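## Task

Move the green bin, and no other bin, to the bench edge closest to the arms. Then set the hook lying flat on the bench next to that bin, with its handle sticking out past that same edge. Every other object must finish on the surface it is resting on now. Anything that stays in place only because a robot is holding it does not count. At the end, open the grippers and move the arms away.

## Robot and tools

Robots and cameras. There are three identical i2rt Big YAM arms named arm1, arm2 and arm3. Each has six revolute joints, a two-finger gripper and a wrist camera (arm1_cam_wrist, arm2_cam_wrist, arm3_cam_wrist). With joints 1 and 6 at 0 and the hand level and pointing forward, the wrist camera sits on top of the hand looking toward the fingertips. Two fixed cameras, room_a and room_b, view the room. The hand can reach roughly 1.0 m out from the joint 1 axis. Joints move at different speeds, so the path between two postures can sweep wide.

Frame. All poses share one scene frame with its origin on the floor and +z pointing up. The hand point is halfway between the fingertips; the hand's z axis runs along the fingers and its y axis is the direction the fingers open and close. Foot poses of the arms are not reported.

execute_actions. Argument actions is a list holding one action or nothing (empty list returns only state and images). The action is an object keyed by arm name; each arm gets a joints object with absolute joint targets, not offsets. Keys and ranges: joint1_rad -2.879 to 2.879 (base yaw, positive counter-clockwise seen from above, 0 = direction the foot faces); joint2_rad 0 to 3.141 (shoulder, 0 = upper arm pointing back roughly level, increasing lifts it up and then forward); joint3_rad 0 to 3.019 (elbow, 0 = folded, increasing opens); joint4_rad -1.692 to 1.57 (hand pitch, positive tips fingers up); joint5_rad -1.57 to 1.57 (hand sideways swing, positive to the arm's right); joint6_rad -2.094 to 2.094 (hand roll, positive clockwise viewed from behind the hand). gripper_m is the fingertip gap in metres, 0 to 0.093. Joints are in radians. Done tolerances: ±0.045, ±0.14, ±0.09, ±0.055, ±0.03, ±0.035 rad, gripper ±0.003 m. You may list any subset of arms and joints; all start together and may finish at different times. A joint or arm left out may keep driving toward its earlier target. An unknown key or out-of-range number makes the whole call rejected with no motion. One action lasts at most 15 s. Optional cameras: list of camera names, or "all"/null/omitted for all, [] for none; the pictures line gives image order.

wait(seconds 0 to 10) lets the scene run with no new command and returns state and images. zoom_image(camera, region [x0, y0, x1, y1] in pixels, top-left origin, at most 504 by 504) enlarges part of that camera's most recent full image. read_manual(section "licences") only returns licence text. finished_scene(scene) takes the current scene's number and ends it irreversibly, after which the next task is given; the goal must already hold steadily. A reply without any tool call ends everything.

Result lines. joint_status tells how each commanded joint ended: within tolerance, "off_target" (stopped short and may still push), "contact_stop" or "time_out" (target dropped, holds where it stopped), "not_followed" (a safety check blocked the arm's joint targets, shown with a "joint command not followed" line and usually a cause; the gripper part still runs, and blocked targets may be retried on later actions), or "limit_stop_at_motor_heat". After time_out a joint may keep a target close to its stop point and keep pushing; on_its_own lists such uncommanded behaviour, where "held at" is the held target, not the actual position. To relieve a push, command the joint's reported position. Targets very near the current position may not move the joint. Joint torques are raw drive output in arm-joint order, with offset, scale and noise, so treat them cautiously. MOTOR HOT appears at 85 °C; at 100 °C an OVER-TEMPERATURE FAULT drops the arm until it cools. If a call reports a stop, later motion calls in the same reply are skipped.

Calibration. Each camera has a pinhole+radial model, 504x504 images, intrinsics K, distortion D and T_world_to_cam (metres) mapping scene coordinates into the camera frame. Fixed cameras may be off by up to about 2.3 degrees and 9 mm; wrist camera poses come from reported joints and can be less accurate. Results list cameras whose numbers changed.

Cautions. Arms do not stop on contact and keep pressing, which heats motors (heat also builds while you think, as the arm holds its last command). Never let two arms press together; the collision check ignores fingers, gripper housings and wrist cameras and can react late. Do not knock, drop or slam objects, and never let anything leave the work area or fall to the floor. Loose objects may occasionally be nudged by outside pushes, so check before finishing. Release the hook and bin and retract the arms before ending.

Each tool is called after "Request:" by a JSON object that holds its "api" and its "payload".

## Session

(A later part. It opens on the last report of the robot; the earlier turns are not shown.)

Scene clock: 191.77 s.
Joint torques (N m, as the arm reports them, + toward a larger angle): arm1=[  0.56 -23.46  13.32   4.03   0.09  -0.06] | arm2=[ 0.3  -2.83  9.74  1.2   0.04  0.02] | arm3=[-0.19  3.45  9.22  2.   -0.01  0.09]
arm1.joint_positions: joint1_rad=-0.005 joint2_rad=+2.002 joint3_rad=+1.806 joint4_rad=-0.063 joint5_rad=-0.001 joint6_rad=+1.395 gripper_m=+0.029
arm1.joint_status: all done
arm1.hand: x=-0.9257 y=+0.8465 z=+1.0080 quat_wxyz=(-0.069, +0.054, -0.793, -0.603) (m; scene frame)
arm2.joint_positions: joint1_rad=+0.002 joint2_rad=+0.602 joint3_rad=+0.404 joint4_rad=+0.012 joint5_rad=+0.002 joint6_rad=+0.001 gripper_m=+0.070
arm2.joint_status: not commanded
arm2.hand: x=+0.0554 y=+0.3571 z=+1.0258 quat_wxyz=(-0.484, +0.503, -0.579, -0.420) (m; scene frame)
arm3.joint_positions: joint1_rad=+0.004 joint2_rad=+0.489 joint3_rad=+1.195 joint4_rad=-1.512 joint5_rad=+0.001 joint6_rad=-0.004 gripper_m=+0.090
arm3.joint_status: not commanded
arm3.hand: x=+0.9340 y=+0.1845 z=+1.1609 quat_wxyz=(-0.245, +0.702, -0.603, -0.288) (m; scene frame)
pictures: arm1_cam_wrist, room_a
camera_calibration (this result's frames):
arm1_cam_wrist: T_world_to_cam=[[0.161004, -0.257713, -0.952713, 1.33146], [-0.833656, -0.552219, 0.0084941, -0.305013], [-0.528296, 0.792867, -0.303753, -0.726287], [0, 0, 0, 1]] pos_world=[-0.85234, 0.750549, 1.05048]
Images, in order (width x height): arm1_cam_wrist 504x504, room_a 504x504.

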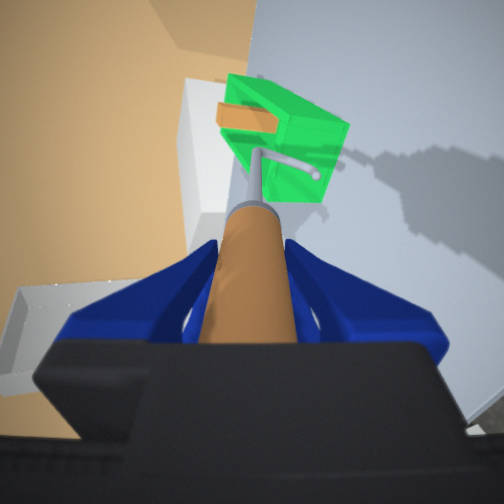

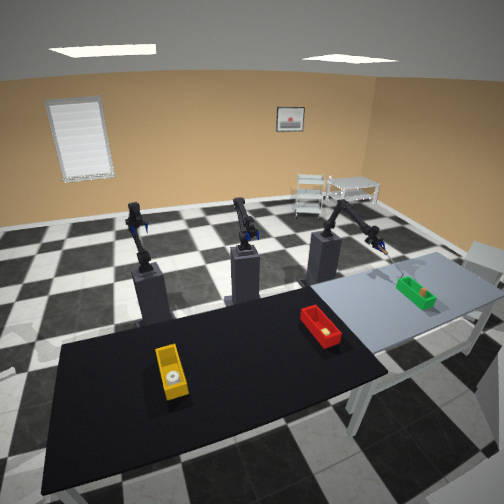

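Request:
{"api": "execute_actions", "payload": {"actions": [{"arm1":{"joints":{"joint3_rad":2.1,"joint4_rad":-0.05}}}], "cameras": []}}

Request:
{"api": "execute_actions", "payload": {"actions": [{"arm1":{"joints":{"joint2_rad":2.22,"joint3_rad":2.36,"joint4_rad":-0.15}}}], "cameras": []}}

Request:
{"api": "execute_actions", "payload": {"actions": [{"arm1":{"joints":{"joint4_rad":-0.30}}}], "cameras": ["arm1_cam_wrist"]}}

Scene clock: 196.30 s.
Joint torques (N m, as the arm reports them, + toward a larger angle): arm1=[  0.39 -22.91  16.15   3.56   0.06  -0.06] | arm2=[ 0.23 -2.74  9.74  1.2   0.04  0.02] | arm3=[-0.34  3.18  9.13  1.88 -0.01  0.11]
arm1.joint_positions: joint1_rad=-0.005 joint2_rad=+1.989 joint3_rad=+2.027 joint4_rad=-0.082 joint5_rad=-0.001 joint6_rad=+1.395 gripper_m=+0.029
arm1.joint_status: all done
arm1.hand: x=-0.9261 y=+0.8585 z=+1.1521 quat_wxyz=(-0.078, +0.050, -0.723, -0.685) (m; scene frame)
arm2.joint_positions: joint1_rad=+0.002 joint2_rad=+0.602 joint3_rad=+0.404 joint4_rad=+0.012 joint5_rad=+0.002 joint6_rad=+0.001 gripper_m=+0.070
arm2.joint_status: not commanded
arm2.hand: x=+0.0554 y=+0.3571 z=+1.0258 quat_wxyz=(-0.484, +0.503, -0.579, -0.420) (m; scene frame)
arm3.joint_positions: joint1_rad=+0.004 joint2_rad=+0.489 joint3_rad=+1.195 joint4_rad=-1.512 joint5_rad=+0.001 joint6_rad=-0.004 gripper_m=+0.090
arm3.joint_status: not commanded
arm3.hand: x=+0.9340 y=+0.1845 z=+1.1609 quat_wxyz=(-0.245, +0.702, -0.603, -0.288) (m; scene frame)
pictures: none
No camera images: the call's "cameras" was empty. Leave "cameras" out to get every camera's image.

Scene clock: 198.50 s.
Joint torques (N m, as the arm reports them, + toward a larger angle): arm1=[  0.49 -28.29  17.67   3.47   0.08  -0.06] | arm2=[ 0.35 -2.96  9.77  1.21  0.05  0.01] | arm3=[-0.16  3.45  9.04  1.74 -0.01  0.11]
arm1.joint_positions: joint1_rad=-0.005 joint2_rad=+2.289 joint3_rad=+2.267 joint4_rad=-0.180 joint5_rad=-0.001 joint6_rad=+1.395 gripper_m=+0.029
arm1.joint_status: joint3_rad time_out (moved +0.240 of +0.333); the others done
arm1.on_its_own: joint3_rad reads +2.267 and still pushes toward +2.360 since a time_out
arm1.hand: x=-0.9217 y=+0.9374 z=+1.0117 quat_wxyz=(-0.071, +0.053, -0.775, -0.626) (m; scene frame)
arm2.joint_positions: joint1_rad=+0.002 joint2_rad=+0.602 joint3_rad=+0.404 joint4_rad=+0.012 joint5_rad=+0.002 joint6_rad=+0.001 gripper_m=+0.070
arm2.joint_status: not commanded
arm2.hand: x=+0.0554 y=+0.3571 z=+1.0258 quat_wxyz=(-0.484, +0.503, -0.579, -0.420) (m; scene frame)
arm3.joint_positions: joint1_rad=+0.004 joint2_rad=+0.489 joint3_rad=+1.195 joint4_rad=-1.512 joint5_rad=+0.001 joint6_rad=-0.004 gripper_m=+0.090
arm3.joint_status: not commanded
arm3.hand: x=+0.9340 y=+0.1845 z=+1.1609 quat_wxyz=(-0.245, +0.702, -0.603, -0.288) (m; scene frame)
pictures: none
No camera images: the call's "cameras" was empty. Leave "cameras" out to get every camera's image.

not run: a stop came earlier in this reply.

Request:
{"api": "execute_actions", "payload": {"actions": [{"arm1":{"joints":{"joint3_rad":2.23}}}], "cameras": ["arm1_cam_wrist"]}}

Scene clock: 201.03 s.
Joint torques (N m, as the arm reports them, + toward a larger angle): arm1=[  0.51 -28.13  13.52   3.45   0.09  -0.07] | arm2=[ 0.31 -3.    9.77  1.2   0.04  0.02] | arm3=[-0.46  3.57  8.95  1.87 -0.01  0.12]
arm1.joint_positions: joint1_rad=-0.005 joint2_rad=+2.281 joint3_rad=+2.189 joint4_rad=-0.180 joint5_rad=-0.001 joint6_rad=+1.396 gripper_m=+0.029
arm1.joint_status: all done
arm1.hand: x=-0.9218 y=+0.9296 z=+0.9704 quat_wxyz=(-0.068, +0.054, -0.797, -0.598) (m; scene frame)
arm2.joint_positions: joint1_rad=+0.002 joint2_rad=+0.602 joint3_rad=+0.404 joint4_rad=+0.012 joint5_rad=+0.002 joint6_rad=+0.001 gripper_m=+0.070
arm2.joint_status: not commanded
arm2.hand: x=+0.0554 y=+0.3571 z=+1.0258 quat_wxyz=(-0.484, +0.503, -0.579, -0.420) (m; scene frame)
arm3.joint_positions: joint1_rad=+0.004 joint2_rad=+0.489 joint3_rad=+1.195 joint4_rad=-1.512 joint5_rad=+0.001 joint6_rad=-0.004 gripper_m=+0.090
arm3.joint_status: not commanded
arm3.hand: x=+0.9340 y=+0.1845 z=+1.1609 quat_wxyz=(-0.245, +0.702, -0.603, -0.288) (m; scene frame)
pictures: arm1_cam_wrist
camera_calibration (this result's frames):
arm1_cam_wrist: T_world_to_cam=[[0.159307, -0.270052, -0.949575, 1.32332], [-0.83385, -0.551729, 0.0170153, -0.264456], [-0.528503, 0.789093, -0.313077, -0.789125], [0, 0, 0, 1]] pos_world=[-0.848385, 0.834149, 1.01403]
Images, in order (width x height): arm1_cam_wrist 504x504.

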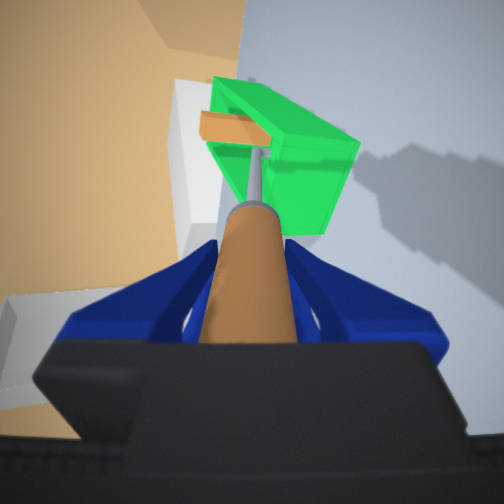

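Request:
{"api": "execute_actions", "payload": {"actions": [{"arm1":{"joints":{"joint2_rad":2.04,"joint3_rad":1.875,"joint4_rad":0.01}}}], "cameras": ["arm1_cam_wrist"]}}

Request:
{"api": "execute_actions", "payload": {"actions": [{"arm1":{"joints":{"joint2_rad":1.81,"joint3_rad":1.51,"joint4_rad":0.14}}}], "cameras": ["arm1_cam_wrist","room_a"]}}

Scene clock: 205.30 s.
Joint torques (N m, as the arm reports them, + toward a larger angle): arm1=[  0.5  -24.73  12.15   3.88   0.09  -0.07] | arm2=[ 0.42 -2.86  9.81  1.21  0.05  0.  ] | arm3=[-0.24  3.45  9.12  1.84 -0.04  0.11]
arm1.joint_positions: joint1_rad=-0.005 joint2_rad=+2.092 joint3_rad=+1.848 joint4_rad=-0.028 joint5_rad=-0.001 joint6_rad=+1.396 gripper_m=+0.029
arm1.joint_status: all done
arm1.hand: x=-0.9244 y=+0.8689 z=+0.9660 quat_wxyz=(-0.068, +0.054, -0.797, -0.598) (m; scene frame)
arm2.joint_positions: joint1_rad=+0.002 joint2_rad=+0.602 joint3_rad=+0.404 joint4_rad=+0.012 joint5_rad=+0.002 joint6_rad=+0.001 gripper_m=+0.070
arm2.joint_status: not commanded
arm2.hand: x=+0.0554 y=+0.3571 z=+1.0258 quat_wxyz=(-0.484, +0.503, -0.579, -0.420) (m; scene frame)
arm3.joint_positions: joint1_rad=+0.004 joint2_rad=+0.489 joint3_rad=+1.195 joint4_rad=-1.512 joint5_rad=+0.001 joint6_rad=-0.004 gripper_m=+0.090
arm3.joint_status: not commanded
arm3.hand: x=+0.9340 y=+0.1845 z=+1.1609 quat_wxyz=(-0.245, +0.702, -0.603, -0.288) (m; scene frame)
pictures: arm1_cam_wrist
camera_calibration (this result's frames):
arm1_cam_wrist: T_world_to_cam=[[0.159324, -0.26969, -0.949675, 1.30296], [-0.833849, -0.551737, 0.016791, -0.299861], [-0.5285, 0.789211, -0.312786, -0.7444], [0, 0, 0, 1]] pos_world=[-0.851046, 0.773438, 1.00958]
Images, in order (width x height): arm1_cam_wrist 504x504.

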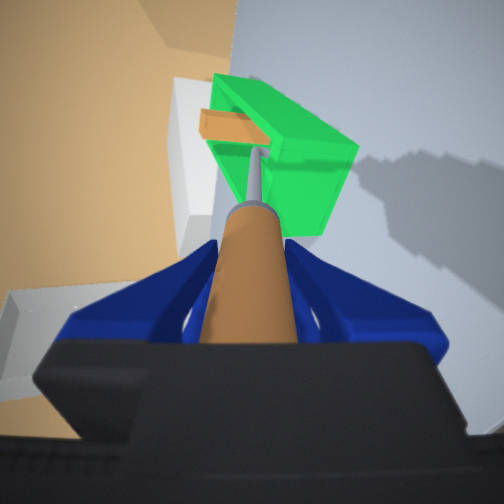

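Scene clock: 206.50 s.
Joint torques (N m, as the arm reports them, + toward a larger angle): arm1=[  0.57 -20.49  11.93   4.11   0.08  -0.07] | arm2=[ 0.41 -2.96  9.77  1.22  0.05  0.02] | arm3=[-0.06  3.63  9.21  1.8   0.01  0.11]
arm1.joint_positions: joint1_rad=-0.005 joint2_rad=+1.853 joint3_rad=+1.481 joint4_rad=+0.096 joint5_rad=-0.001 joint6_rad=+1.396 gripper_m=+0.029
arm1.joint_status: all done
arm1.hand: x=-0.9285 y=+0.7772 z=+0.9690 quat_wxyz=(-0.068, +0.054, -0.798, -0.596) (m; scene frame)
arm2.joint_positions: joint1_rad=+0.002 joint2_rad=+0.602 joint3_rad=+0.404 joint4_rad=+0.012 joint5_rad=+0.002 joint6_rad=+0.001 gripper_m=+0.070
arm2.joint_status: not commanded
arm2.hand: x=+0.0554 y=+0.3571 z=+1.0258 quat_wxyz=(-0.484, +0.503, -0.579, -0.420) (m; scene frame)
arm3.joint_positions: joint1_rad=+0.004 joint2_rad=+0.489 joint3_rad=+1.195 joint4_rad=-1.512 joint5_rad=+0.001 joint6_rad=-0.004 gripper_m=+0.090
arm3.joint_status: not commanded
arm3.hand: x=+0.9340 y=+0.1845 z=+1.1609 quat_wxyz=(-0.245, +0.702, -0.603, -0.288) (m; scene frame)
pictures: arm1_cam_wrist, room_a
camera_calibration (this result's frames):
arm1_cam_wrist: T_world_to_cam=[[0.15914, -0.273673, -0.948566, 1.28358], [-0.83386, -0.551639, 0.0192586, -0.356347], [-0.528537, 0.787907, -0.315993, -0.669218], [0, 0, 0, 1]] pos_world=[-0.855119, 0.681987, 1.01295]
Images, in order (width x height): arm1_cam_wrist 504x504, room_a 504x504.

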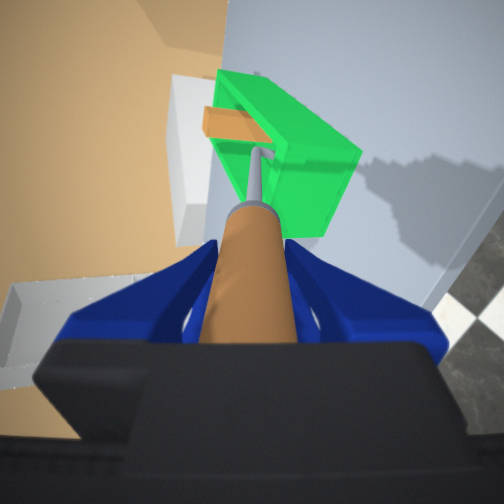

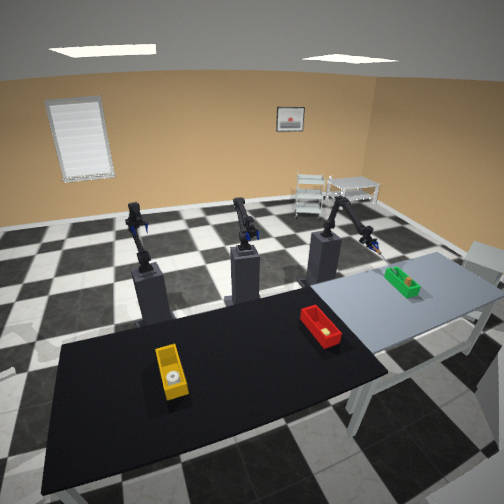

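Request:
{"api": "execute_actions", "payload": {"actions": [{"arm1":{"joints":{"joint2_rad":1.575,"joint3_rad":1.18,"joint4_rad":0.235}}}], "cameras": ["arm1_cam_wrist","room_a","room_b"]}}

Request:
{"api": "zoom_image", "payload": {"camera": "room_b", "region": [50, 150, 170, 250]}}

Scene clock: 210.50 s.
Joint torques (N m, as the arm reports them, + toward a larger angle): arm1=[  0.52 -16.07  11.35   4.18   0.08  -0.07] | arm2=[ 0.44 -3.03  9.78  1.25  0.03  0.  ] | arm3=[ 0.11  3.7   9.15  1.83 -0.02  0.12]
arm1.joint_positions: joint1_rad=-0.005 joint2_rad=+1.610 joint3_rad=+1.154 joint4_rad=+0.189 joint5_rad=-0.001 joint6_rad=+1.396 gripper_m=+0.029
arm1.joint_status: all done
arm1.hand: x=-0.9330 y=+0.6771 z=+0.9734 quat_wxyz=(-0.068, +0.054, -0.795, -0.600) (m; scene frame)
arm2.joint_positions: joint1_rad=+0.002 joint2_rad=+0.602 joint3_rad=+0.404 joint4_rad=+0.012 joint5_rad=+0.002 joint6_rad=+0.001 gripper_m=+0.070
arm2.joint_status: not commanded
arm2.hand: x=+0.0554 y=+0.3571 z=+1.0258 quat_wxyz=(-0.484, +0.503, -0.579, -0.420) (m; scene frame)
arm3.joint_positions: joint1_rad=+0.004 joint2_rad=+0.489 joint3_rad=+1.195 joint4_rad=-1.512 joint5_rad=+0.001 joint6_rad=-0.004 gripper_m=+0.090
arm3.joint_status: not commanded
arm3.hand: x=+0.9340 y=+0.1845 z=+1.1609 quat_wxyz=(-0.245, +0.702, -0.603, -0.288) (m; scene frame)
pictures: arm1_cam_wrist, room_a, room_b
camera_calibration (this result's frames):
arm1_cam_wrist: T_world_to_cam=[[0.159524, -0.26534, -0.950866, 1.25802], [-0.833836, -0.551832, 0.0140986, -0.410233], [-0.52846, 0.790618, -0.30928, -0.599563], [0, 0, 0, 1]] pos_world=[-0.859597, 0.581449, 1.01656]
Images, in order (width x height): arm1_cam_wrist 504x504, room_a 504x504, room_b 504x504.

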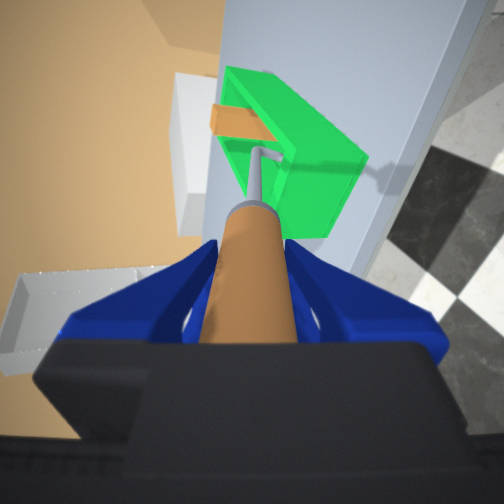

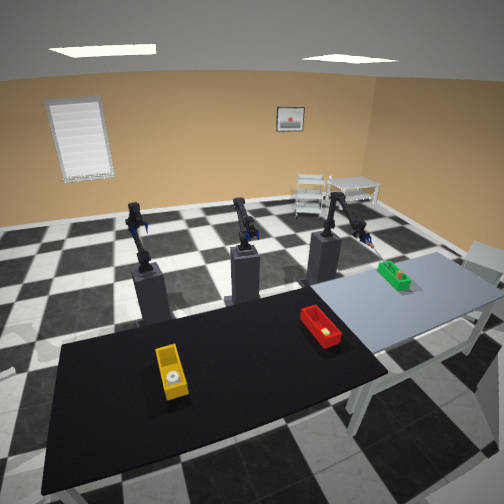

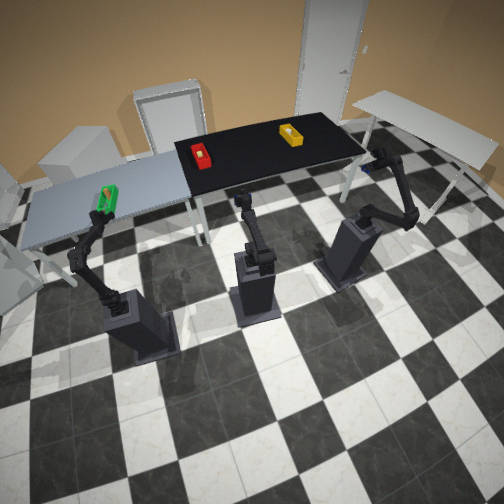

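Region (50, 150, 170, 250) of room_b's 504x504 image, scaled by 4.200, with more detail than that image has.

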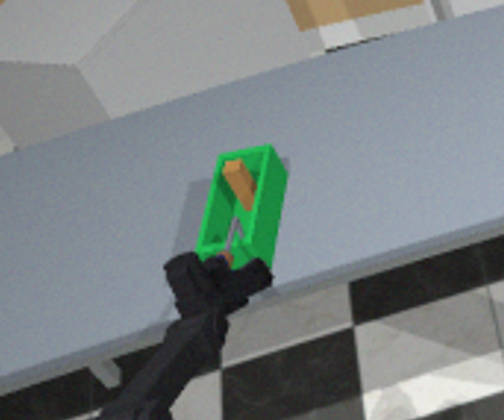

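Request:
{"api": "execute_actions", "payload": {"actions": [{"arm1":{"joints":{"joint2_rad":1.475,"joint3_rad":1.05,"joint4_rad":0.255}}}], "cameras": ["arm1_cam_wrist"]}}

Scene clock: 215.70 s.
Joint torques (N m, as the arm reports them, + toward a larger angle): arm1=[  0.53 -15.31  11.37   3.84   0.06  -0.07] | arm2=[ 0.46 -2.91  9.78  1.22  0.06  0.02] | arm3=[0.12 3.55 9.17 1.73 0.   0.16]
arm1.joint_positions: joint1_rad=-0.005 joint2_rad=+1.520 joint3_rad=+1.022 joint4_rad=+0.218 joint5_rad=+0.000 joint6_rad=+1.396 gripper_m=+0.029
arm1.joint_status: all done
arm1.hand: x=-0.9347 y=+0.6345 z=+0.9623 quat_wxyz=(-0.068, +0.054, -0.799, -0.595) (m; scene frame)
arm2.joint_positions: joint1_rad=+0.002 joint2_rad=+0.602 joint3_rad=+0.404 joint4_rad=+0.012 joint5_rad=+0.002 joint6_rad=+0.001 gripper_m=+0.070
arm2.joint_status: not commanded
arm2.hand: x=+0.0554 y=+0.3571 z=+1.0258 quat_wxyz=(-0.484, +0.503, -0.579, -0.420) (m; scene frame)
arm3.joint_positions: joint1_rad=+0.004 joint2_rad=+0.489 joint3_rad=+1.195 joint4_rad=-1.512 joint5_rad=+0.001 joint6_rad=-0.004 gripper_m=+0.090
arm3.joint_status: not commanded
arm3.hand: x=+0.9340 y=+0.1845 z=+1.1609 quat_wxyz=(-0.245, +0.702, -0.603, -0.288) (m; scene frame)
pictures: arm1_cam_wrist
camera_calibration (this result's frames):
arm1_cam_wrist: T_world_to_cam=[[0.158565, -0.278135, -0.947364, 1.24025], [-0.834332, -0.550821, 0.0220677, -0.443738], [-0.527965, 0.786917, -0.319398, -0.557707], [0, 0, 0, 1]] pos_world=[-0.861336, 0.539405, 1.00663]
Images, in order (width x height): arm1_cam_wrist 504x504.

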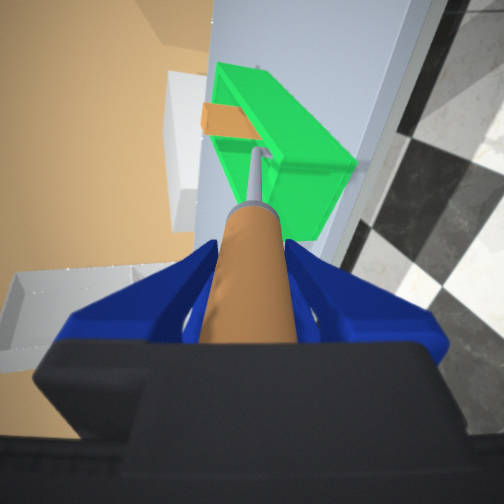

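Request:
{"api": "execute_actions", "payload": {"actions": [{"arm1":{"joints":{"joint2_rad":1.52,"joint3_rad":1.32}}}], "cameras": ["arm1_cam_wrist"]}}

Request:
{"api": "execute_actions", "payload": {"actions": [{"arm1":{"joints":{"joint1_rad":-0.21,"joint6_rad":-0.2}}}], "cameras": []}}

Request:
{"api": "execute_actions", "payload": {"actions": [{"arm1":{"joints":{"joint2_rad":1.92,"joint3_rad":1.36,"joint4_rad":0.68}}}], "cameras": ["arm1_cam_wrist","room_a","room_b"]}}

Request:
{"api": "zoom_image", "payload": {"camera": "room_a", "region": [310, 210, 430, 310]}}

Scene clock: 223.10 s.
Joint torques (N m, as the arm reports them, + toward a larger angle): arm1=[  0.69 -16.11  14.92   3.8    0.06  -0.08] | arm2=[ 0.46 -2.88  9.79  1.14  0.05  0.01] | arm3=[-0.33  2.98  9.14  1.74 -0.02  0.12]
arm1.joint_positions: joint1_rad=-0.005 joint2_rad=+1.556 joint3_rad=+1.257 joint4_rad=+0.220 joint5_rad=+0.000 joint6_rad=+1.396 gripper_m=+0.029
arm1.joint_status: all done
arm1.hand: x=-0.9331 y=+0.6875 z=+1.0781 quat_wxyz=(-0.076, +0.050, -0.735, -0.672) (m; scene frame)
arm2.joint_positions: joint1_rad=+0.002 joint2_rad=+0.602 joint3_rad=+0.404 joint4_rad=+0.012 joint5_rad=+0.002 joint6_rad=+0.001 gripper_m=+0.070
arm2.joint_status: not commanded
arm2.hand: x=+0.0554 y=+0.3571 z=+1.0258 quat_wxyz=(-0.484, +0.503, -0.579, -0.420) (m; scene frame)
arm3.joint_positions: joint1_rad=+0.004 joint2_rad=+0.489 joint3_rad=+1.195 joint4_rad=-1.512 joint5_rad=+0.001 joint6_rad=-0.004 gripper_m=+0.090
arm3.joint_status: not commanded
arm3.hand: x=+0.9340 y=+0.1845 z=+1.1609 quat_wxyz=(-0.245, +0.702, -0.603, -0.288) (m; scene frame)
pictures: arm1_cam_wrist
camera_calibration (this result's frames):
arm1_cam_wrist: T_world_to_cam=[[0.167412, -0.0834921, -0.982345, 1.27663], [-0.833299, -0.544469, -0.0957358, -0.292157], [-0.526864, 0.834615, -0.160725, -0.764395], [0, 0, 0, 1]] pos_world=[-0.85991, 0.585493, 1.10326]
Images, in order (width x height): arm1_cam_wrist 504x504.

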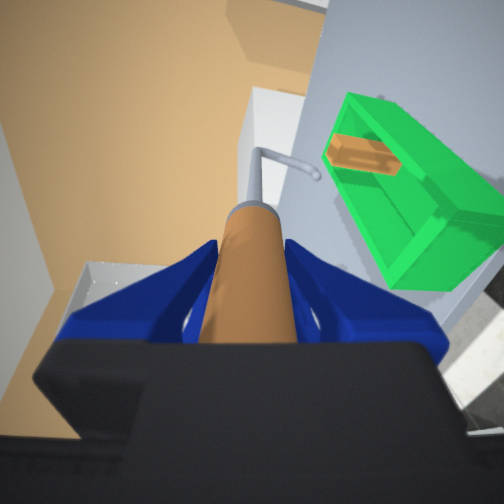

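Scene clock: 225.27 s.
Joint torques (N m, as the arm reports them, + toward a larger angle): arm1=[  0.72 -16.08  14.87   3.75   0.03  -0.17] | arm2=[ 0.34 -3.02  9.79  1.2   0.05  0.02] | arm3=[-0.19  3.34  9.02  1.96 -0.01  0.14]
arm1.joint_positions: joint1_rad=-0.208 joint2_rad=+1.556 joint3_rad=+1.257 joint4_rad=+0.220 joint5_rad=+0.000 joint6_rad=-0.187 gripper_m=+0.029
arm1.joint_status: all done
arm1.hand: x=-0.7941 y=+0.6671 z=+1.0791 quat_wxyz=(-0.572, +0.507, -0.534, -0.362) (m; scene frame)
arm2.joint_positions: joint1_rad=+0.002 joint2_rad=+0.602 joint3_rad=+0.404 joint4_rad=+0.012 joint5_rad=+0.002 joint6_rad=+0.001 gripper_m=+0.070
arm2.joint_status: not commanded
arm2.hand: x=+0.0554 y=+0.3571 z=+1.0258 quat_wxyz=(-0.484, +0.503, -0.579, -0.420) (m; scene frame)
arm3.joint_positions: joint1_rad=+0.004 joint2_rad=+0.489 joint3_rad=+1.195 joint4_rad=-1.512 joint5_rad=+0.001 joint6_rad=-0.004 gripper_m=+0.090
arm3.joint_status: not commanded
arm3.hand: x=+0.9340 y=+0.1845 z=+1.1609 quat_wxyz=(-0.245, +0.702, -0.603, -0.288) (m; scene frame)
pictures: none
No camera images: the call's "cameras" was empty. Leave "cameras" out to get every camera's image.

Scene clock: 226.70 s.
Joint torques (N m, as the arm reports them, + toward a larger angle): arm1=[  0.53 -22.94  12.6    4.45   0.03  -0.1 ] | arm2=[ 0.42 -2.96  9.81  1.23  0.04  0.01] | arm3=[0.62 3.43 9.15 1.99 0.   0.14]
arm1.joint_positions: joint1_rad=-0.208 joint2_rad=+1.987 joint3_rad=+1.302 joint4_rad=+0.629 joint5_rad=+0.000 joint6_rad=-0.191 gripper_m=+0.029
arm1.joint_status: all done
arm1.hand: x=-0.7725 y=+0.7473 z=+0.8953 quat_wxyz=(-0.580, +0.502, -0.527, -0.365) (m; scene frame)
arm2.joint_positions: joint1_rad=+0.002 joint2_rad=+0.602 joint3_rad=+0.404 joint4_rad=+0.012 joint5_rad=+0.002 joint6_rad=+0.001 gripper_m=+0.070
arm2.joint_status: not commanded
arm2.hand: x=+0.0554 y=+0.3571 z=+1.0258 quat_wxyz=(-0.484, +0.503, -0.579, -0.420) (m; scene frame)
arm3.joint_positions: joint1_rad=+0.004 joint2_rad=+0.489 joint3_rad=+1.195 joint4_rad=-1.512 joint5_rad=+0.001 joint6_rad=-0.004 gripper_m=+0.090
arm3.joint_status: not commanded
arm3.hand: x=+0.9340 y=+0.1845 z=+1.1609 quat_wxyz=(-0.245, +0.702, -0.603, -0.288) (m; scene frame)
pictures: arm1_cam_wrist, room_a, room_b
camera_calibration (this result's frames):
arm1_cam_wrist: T_world_to_cam=[[0.957241, -0.220241, 0.187574, 0.740046], [0.00370914, -0.638991, -0.769205, 1.17682], [0.289269, 0.737011, -0.610851, 0.347302], [0, 0, 0, 1]] pos_world=[-0.813231, 0.659003, 0.978557]
Images, in order (width x height): arm1_cam_wrist 504x504, room_a 504x504, room_b 504x504.

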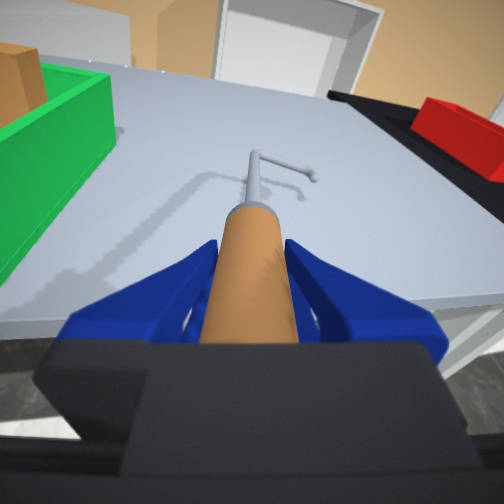

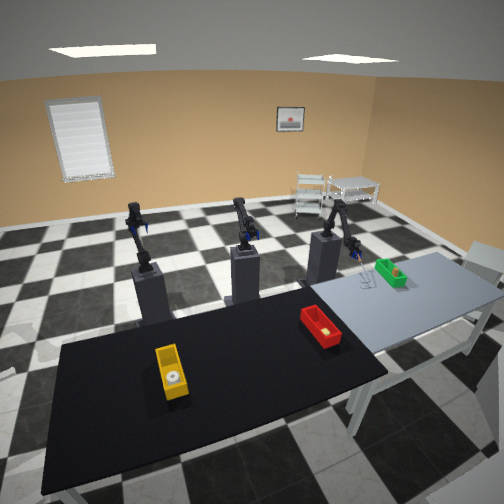

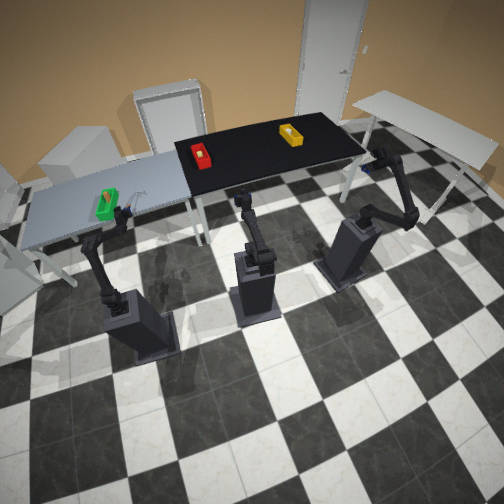

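Region (310, 210, 430, 310) of room_a's 504x504 image, scaled by 4.200, with more detail than that image has.

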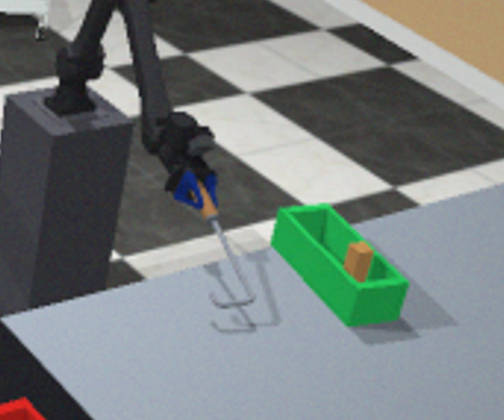

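Request:
{"api": "execute_actions", "payload": {"actions": [{"arm1":{"joints":{"joint2_rad":2.02,"joint3_rad":1.39,"joint4_rad":0.78,"joint6_rad":-0.25}}}], "cameras": ["arm1_cam_wrist","room_a"]}}

Request:
{"api": "zoom_image", "payload": {"camera": "room_a", "region": [330, 230, 410, 300]}}

Scene clock: 231.60 s.
Joint torques (N m, as the arm reports them, + toward a larger angle): arm1=[  0.69 -19.74  13.58   4.47   0.04  -0.14] | arm2=[ 0.6  -2.99  9.81  1.23  0.05  0.01] | arm3=[-0.26  3.45  9.16  1.8  -0.04  0.12]
arm1.joint_positions: joint1_rad=-0.208 joint2_rad=+2.047 joint3_rad=+1.316 joint4_rad=+0.729 joint5_rad=+0.000 joint6_rad=-0.237 gripper_m=+0.029
arm1.joint_status: all done
arm1.hand: x=-0.7705 y=+0.7546 z=+0.8813 quat_wxyz=(-0.604, +0.501, -0.502, -0.362) (m; scene frame)
arm2.joint_positions: joint1_rad=+0.002 joint2_rad=+0.602 joint3_rad=+0.404 joint4_rad=+0.012 joint5_rad=+0.002 joint6_rad=+0.001 gripper_m=+0.070
arm2.joint_status: not commanded
arm2.hand: x=+0.0554 y=+0.3571 z=+1.0258 quat_wxyz=(-0.484, +0.503, -0.579, -0.420) (m; scene frame)
arm3.joint_positions: joint1_rad=+0.004 joint2_rad=+0.489 joint3_rad=+1.195 joint4_rad=-1.512 joint5_rad=+0.001 joint6_rad=-0.004 gripper_m=+0.090
arm3.joint_status: not commanded
arm3.hand: x=+0.9340 y=+0.1845 z=+1.1609 quat_wxyz=(-0.245, +0.702, -0.603, -0.288) (m; scene frame)
pictures: arm1_cam_wrist, room_a
camera_calibration (this result's frames):
arm1_cam_wrist: T_world_to_cam=[[0.945427, -0.226861, 0.233884, 0.697487], [0.0503887, -0.607371, -0.792819, 1.20367], [0.321914, 0.761337, -0.562794, 0.297255], [0, 0, 0, 1]] pos_world=[-0.815765, 0.662993, 0.958451]
Images, in order (width x height): arm1_cam_wrist 504x504, room_a 504x504.

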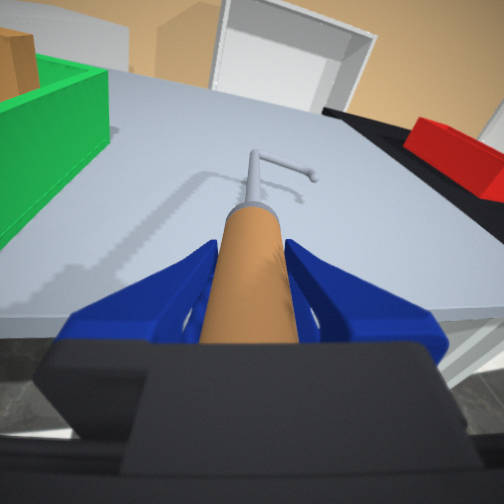

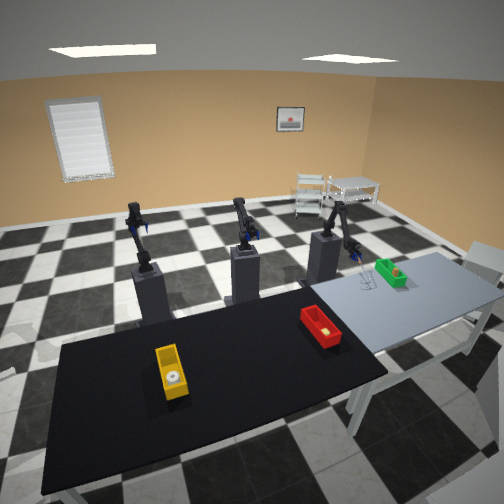

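Region (330, 230, 410, 300) of room_a's 504x504 image, scaled by 6.300, with more detail than that image has; it fills the top 441 rows of this view, and the rest is white.

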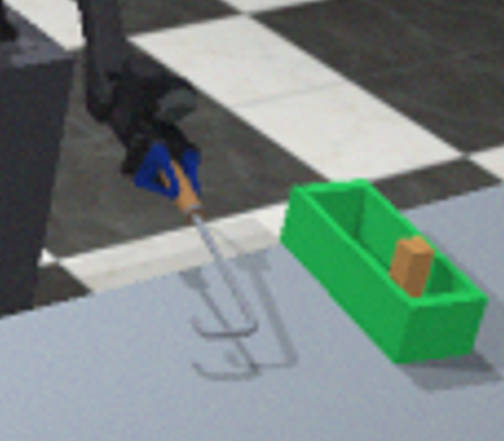

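Request:
{"api": "execute_actions", "payload": {"actions": [{"arm1":{"joints":{"joint2_rad":2.08}}}], "cameras": ["arm1_cam_wrist","room_a"]}}

Request:
{"api": "zoom_image", "payload": {"camera": "room_a", "region": [330, 230, 410, 300]}}

Scene clock: 234.73 s.
Joint torques (N m, as the arm reports them, + toward a larger angle): arm1=[  0.66 -19.93  12.93   3.78   0.03  -0.03] | arm2=[ 0.3  -2.74  9.74  1.21  0.04  0.02] | arm3=[-0.47  3.17  9.07  1.92  0.01  0.15]
arm1.joint_positions: joint1_rad=-0.208 joint2_rad=+2.102 joint3_rad=+1.324 joint4_rad=+0.745 joint5_rad=+0.000 joint6_rad=-0.248 gripper_m=+0.029
arm1.joint_status: all done
arm1.hand: x=-0.7694 y=+0.7581 z=+0.8474 quat_wxyz=(-0.597, +0.512, -0.507, -0.353) (m; scene frame)
arm2.joint_positions: joint1_rad=+0.002 joint2_rad=+0.602 joint3_rad=+0.404 joint4_rad=+0.012 joint5_rad=+0.002 joint6_rad=+0.001 gripper_m=+0.070
arm2.joint_status: not commanded
arm2.hand: x=+0.0554 y=+0.3571 z=+1.0258 quat_wxyz=(-0.484, +0.503, -0.579, -0.420) (m; scene frame)
arm3.joint_positions: joint1_rad=+0.004 joint2_rad=+0.489 joint3_rad=+1.195 joint4_rad=-1.512 joint5_rad=+0.001 joint6_rad=-0.004 gripper_m=+0.090
arm3.joint_status: not commanded
arm3.hand: x=+0.9340 y=+0.1845 z=+1.1609 quat_wxyz=(-0.245, +0.702, -0.603, -0.288) (m; scene frame)
pictures: arm1_cam_wrist, room_a
camera_calibration (this result's frames):
arm1_cam_wrist: T_world_to_cam=[[0.944846, -0.21911, 0.243429, 0.690708], [0.052294, -0.632795, -0.772552, 1.18245], [0.323315, 0.742672, -0.586435, 0.310384], [0, 0, 0, 1]] pos_world=[-0.814799, 0.669075, 0.927384]
Images, in order (width x height): arm1_cam_wrist 504x504, room_a 504x504.

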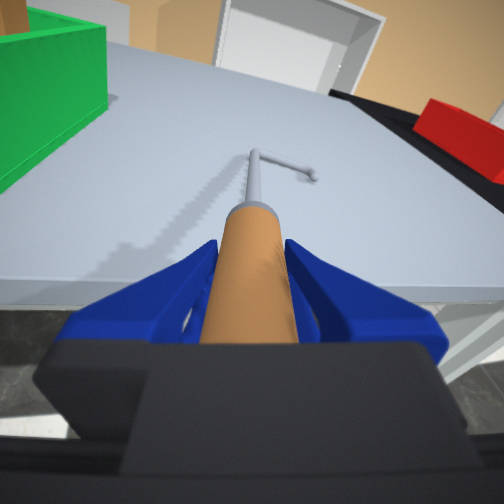

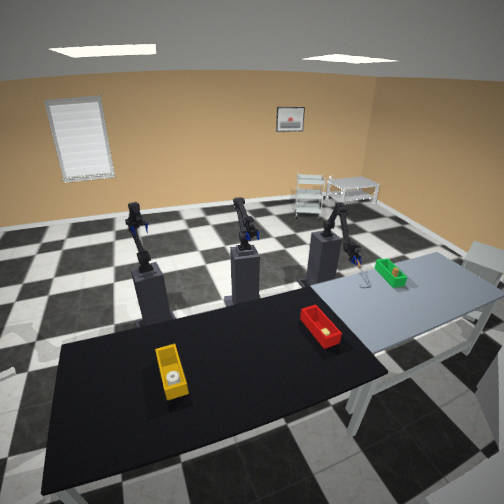

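Region (330, 230, 410, 300) of room_a's 504x504 image, scaled by 6.300, with more detail than that image has; it fills the top 441 rows of this view, and the rest is white.

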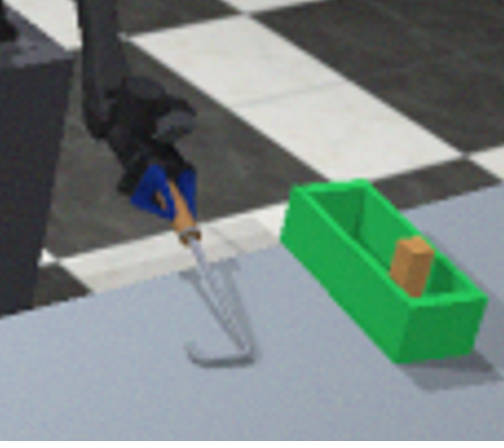

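Request:
{"api": "execute_actions", "payload": {"actions": [{"arm1":{"joints":{"joint2_rad":2.125,"joint3_rad":1.41,"joint4_rad":0.81}}}], "cameras": ["arm1_cam_wrist"]}}

Request:
{"api": "execute_actions", "payload": {"actions": [{"arm1":{"joints":{"gripper_m":0.08}}}], "cameras": ["arm1_cam_wrist"]}}

Scene clock: 240.33 s.
Joint torques (N m, as the arm reports them, + toward a larger angle): arm1=[  0.68 -18.94  12.92   3.84   0.03  -0.01] | arm2=[ 0.24 -2.99  9.79  1.19  0.05  0.02] | arm3=[-0.19  3.36  9.2   1.65 -0.01  0.08]
arm1.joint_positions: joint1_rad=-0.208 joint2_rad=+2.130 joint3_rad=+1.341 joint4_rad=+0.773 joint5_rad=+0.000 joint6_rad=-0.249 gripper_m=+0.029
arm1.joint_status: all done
arm1.hand: x=-0.7680 y=+0.7633 z=+0.8412 quat_wxyz=(-0.602, +0.508, -0.503, -0.356) (m; scene frame)
arm2.joint_positions: joint1_rad=+0.002 joint2_rad=+0.602 joint3_rad=+0.404 joint4_rad=+0.012 joint5_rad=+0.002 joint6_rad=+0.001 gripper_m=+0.070
arm2.joint_status: not commanded
arm2.hand: x=+0.0554 y=+0.3571 z=+1.0258 quat_wxyz=(-0.484, +0.503, -0.579, -0.420) (m; scene frame)
arm3.joint_positions: joint1_rad=+0.004 joint2_rad=+0.489 joint3_rad=+1.195 joint4_rad=-1.512 joint5_rad=+0.001 joint6_rad=-0.004 gripper_m=+0.090
arm3.joint_status: not commanded
arm3.hand: x=+0.9340 y=+0.1845 z=+1.1609 quat_wxyz=(-0.245, +0.702, -0.603, -0.288) (m; scene frame)
pictures: arm1_cam_wrist
camera_calibration (this result's frames):
arm1_cam_wrist: T_world_to_cam=[[0.943609, -0.222862, 0.244814, 0.692818], [0.0564466, -0.62035, -0.782291, 1.18276], [0.326213, 0.751996, -0.572788, 0.286113], [0, 0, 0, 1]] pos_world=[-0.813846, 0.672971, 0.919532]
Images, in order (width x height): arm1_cam_wrist 504x504.

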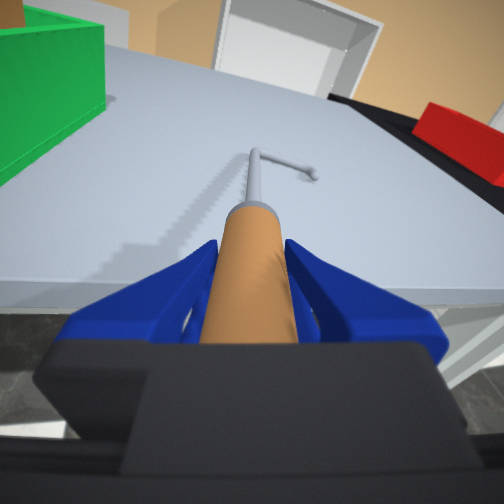

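Scene clock: 241.10 s.
Joint torques (N m, as the arm reports them, + toward a larger angle): arm1=[  0.7  -19.39  11.03   2.9    0.04   0.  ] | arm2=[ 0.28 -2.96  9.83  1.21  0.04  0.03] | arm3=[-0.14  3.87  9.07  1.95  0.01  0.11]
arm1.joint_positions: joint1_rad=-0.208 joint2_rad=+2.130 joint3_rad=+1.368 joint4_rad=+0.792 joint5_rad=+0.000 joint6_rad=-0.249 gripper_m=+0.080
arm1.joint_status: all done
arm1.hand: x=-0.7664 y=+0.7702 z=+0.8595 quat_wxyz=(-0.616, +0.496, -0.492, -0.364) (m; scene frame)
arm2.joint_positions: joint1_rad=+0.002 joint2_rad=+0.602 joint3_rad=+0.404 joint4_rad=+0.012 joint5_rad=+0.002 joint6_rad=+0.001 gripper_m=+0.070
arm2.joint_status: not commanded
arm2.hand: x=+0.0554 y=+0.3571 z=+1.0258 quat_wxyz=(-0.484, +0.503, -0.579, -0.420) (m; scene frame)
arm3.joint_positions: joint1_rad=+0.004 joint2_rad=+0.489 joint3_rad=+1.195 joint4_rad=-1.512 joint5_rad=+0.001 joint6_rad=-0.004 gripper_m=+0.090
arm3.joint_status: not commanded
arm3.hand: x=+0.9340 y=+0.1845 z=+1.1609 quat_wxyz=(-0.245, +0.702, -0.603, -0.288) (m; scene frame)
pictures: arm1_cam_wrist
camera_calibration (this result's frames):
arm1_cam_wrist: T_world_to_cam=[[0.940971, -0.233322, 0.245225, 0.694051], [0.0654779, -0.585318, -0.808155, 1.20343], [0.332095, 0.776507, -0.53549, 0.244461], [0, 0, 0, 1]] pos_world=[-0.813064, 0.676502, 0.933268]
Images, in order (width x height): arm1_cam_wrist 504x504.

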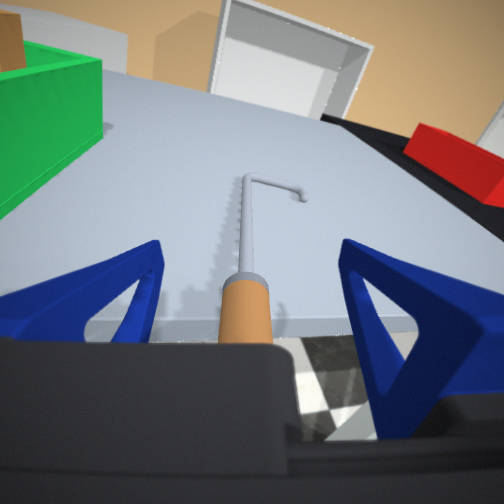

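Retreat back and up.

Request:
{"api": "execute_actions", "payload": {"actions": [{"arm1":{"joints":{"joint2_rad":1.75,"joint3_rad":0.98}}}], "cameras": ["arm1_cam_wrist","room_b"]}}

Request:
{"api": "finished_scene", "payload": {"scene": 1}}

Scene clock: 245.50 s.
Joint torques (N m, as the arm reports them, + toward a larger angle): arm1=[  0.75 -12.6    8.15   2.54   0.04  -0.01] | arm2=[ 0.38 -2.94  9.8   1.23  0.06  0.02] | arm3=[0.01 3.32 9.17 1.82 0.02 0.13]
arm1.joint_positions: joint1_rad=-0.208 joint2_rad=+1.734 joint3_rad=+0.975 joint4_rad=+0.800 joint5_rad=+0.000 joint6_rad=-0.249 gripper_m=+0.080
arm1.joint_status: all done
arm1.hand: x=-0.7985 y=+0.6455 z=+0.9414 quat_wxyz=(-0.619, +0.494, -0.489, -0.366) (m; scene frame)
arm2.joint_positions: joint1_rad=+0.002 joint2_rad=+0.602 joint3_rad=+0.404 joint4_rad=+0.012 joint5_rad=+0.002 joint6_rad=+0.001 gripper_m=+0.070
arm2.joint_status: not commanded
arm2.hand: x=+0.0554 y=+0.3571 z=+1.0258 quat_wxyz=(-0.484, +0.503, -0.579, -0.420) (m; scene frame)
arm3.joint_positions: joint1_rad=+0.004 joint2_rad=+0.489 joint3_rad=+1.195 joint4_rad=-1.512 joint5_rad=+0.001 joint6_rad=-0.004 gripper_m=+0.090
arm3.joint_status: not commanded
arm3.hand: x=+0.9340 y=+0.1845 z=+1.1609 quat_wxyz=(-0.245, +0.702, -0.603, -0.288) (m; scene frame)
pictures: arm1_cam_wrist, room_b
camera_calibration (this result's frames):
arm1_cam_wrist: T_world_to_cam=[[0.94035, -0.235785, 0.245251, 0.676122], [0.0676422, -0.576912, -0.814, 1.20053], [0.333417, 0.782034, -0.52655, 0.384835], [0, 0, 0, 1]] pos_world=[-0.845309, 0.551068, 1.01405]
Images, in order (width x height): arm1_cam_wrist 504x504, room_b 504x504.

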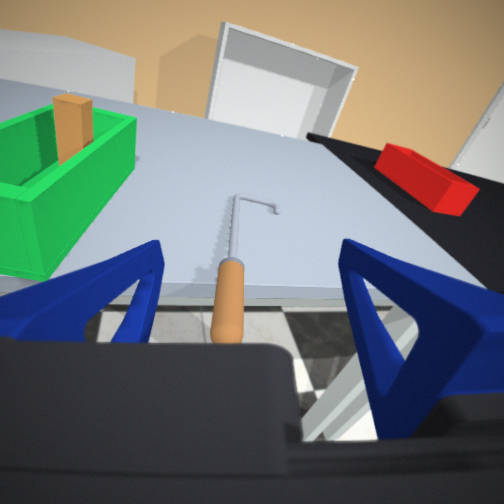

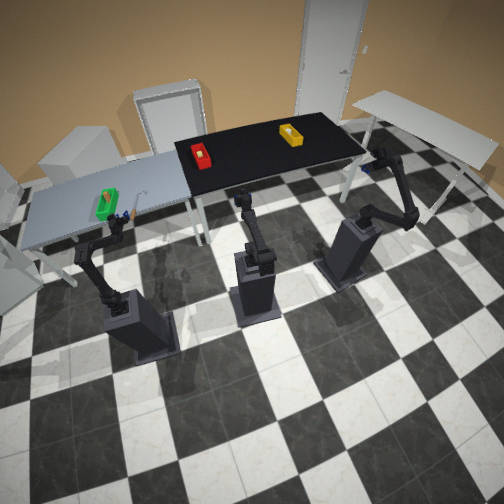

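The scene is finished: the task was done.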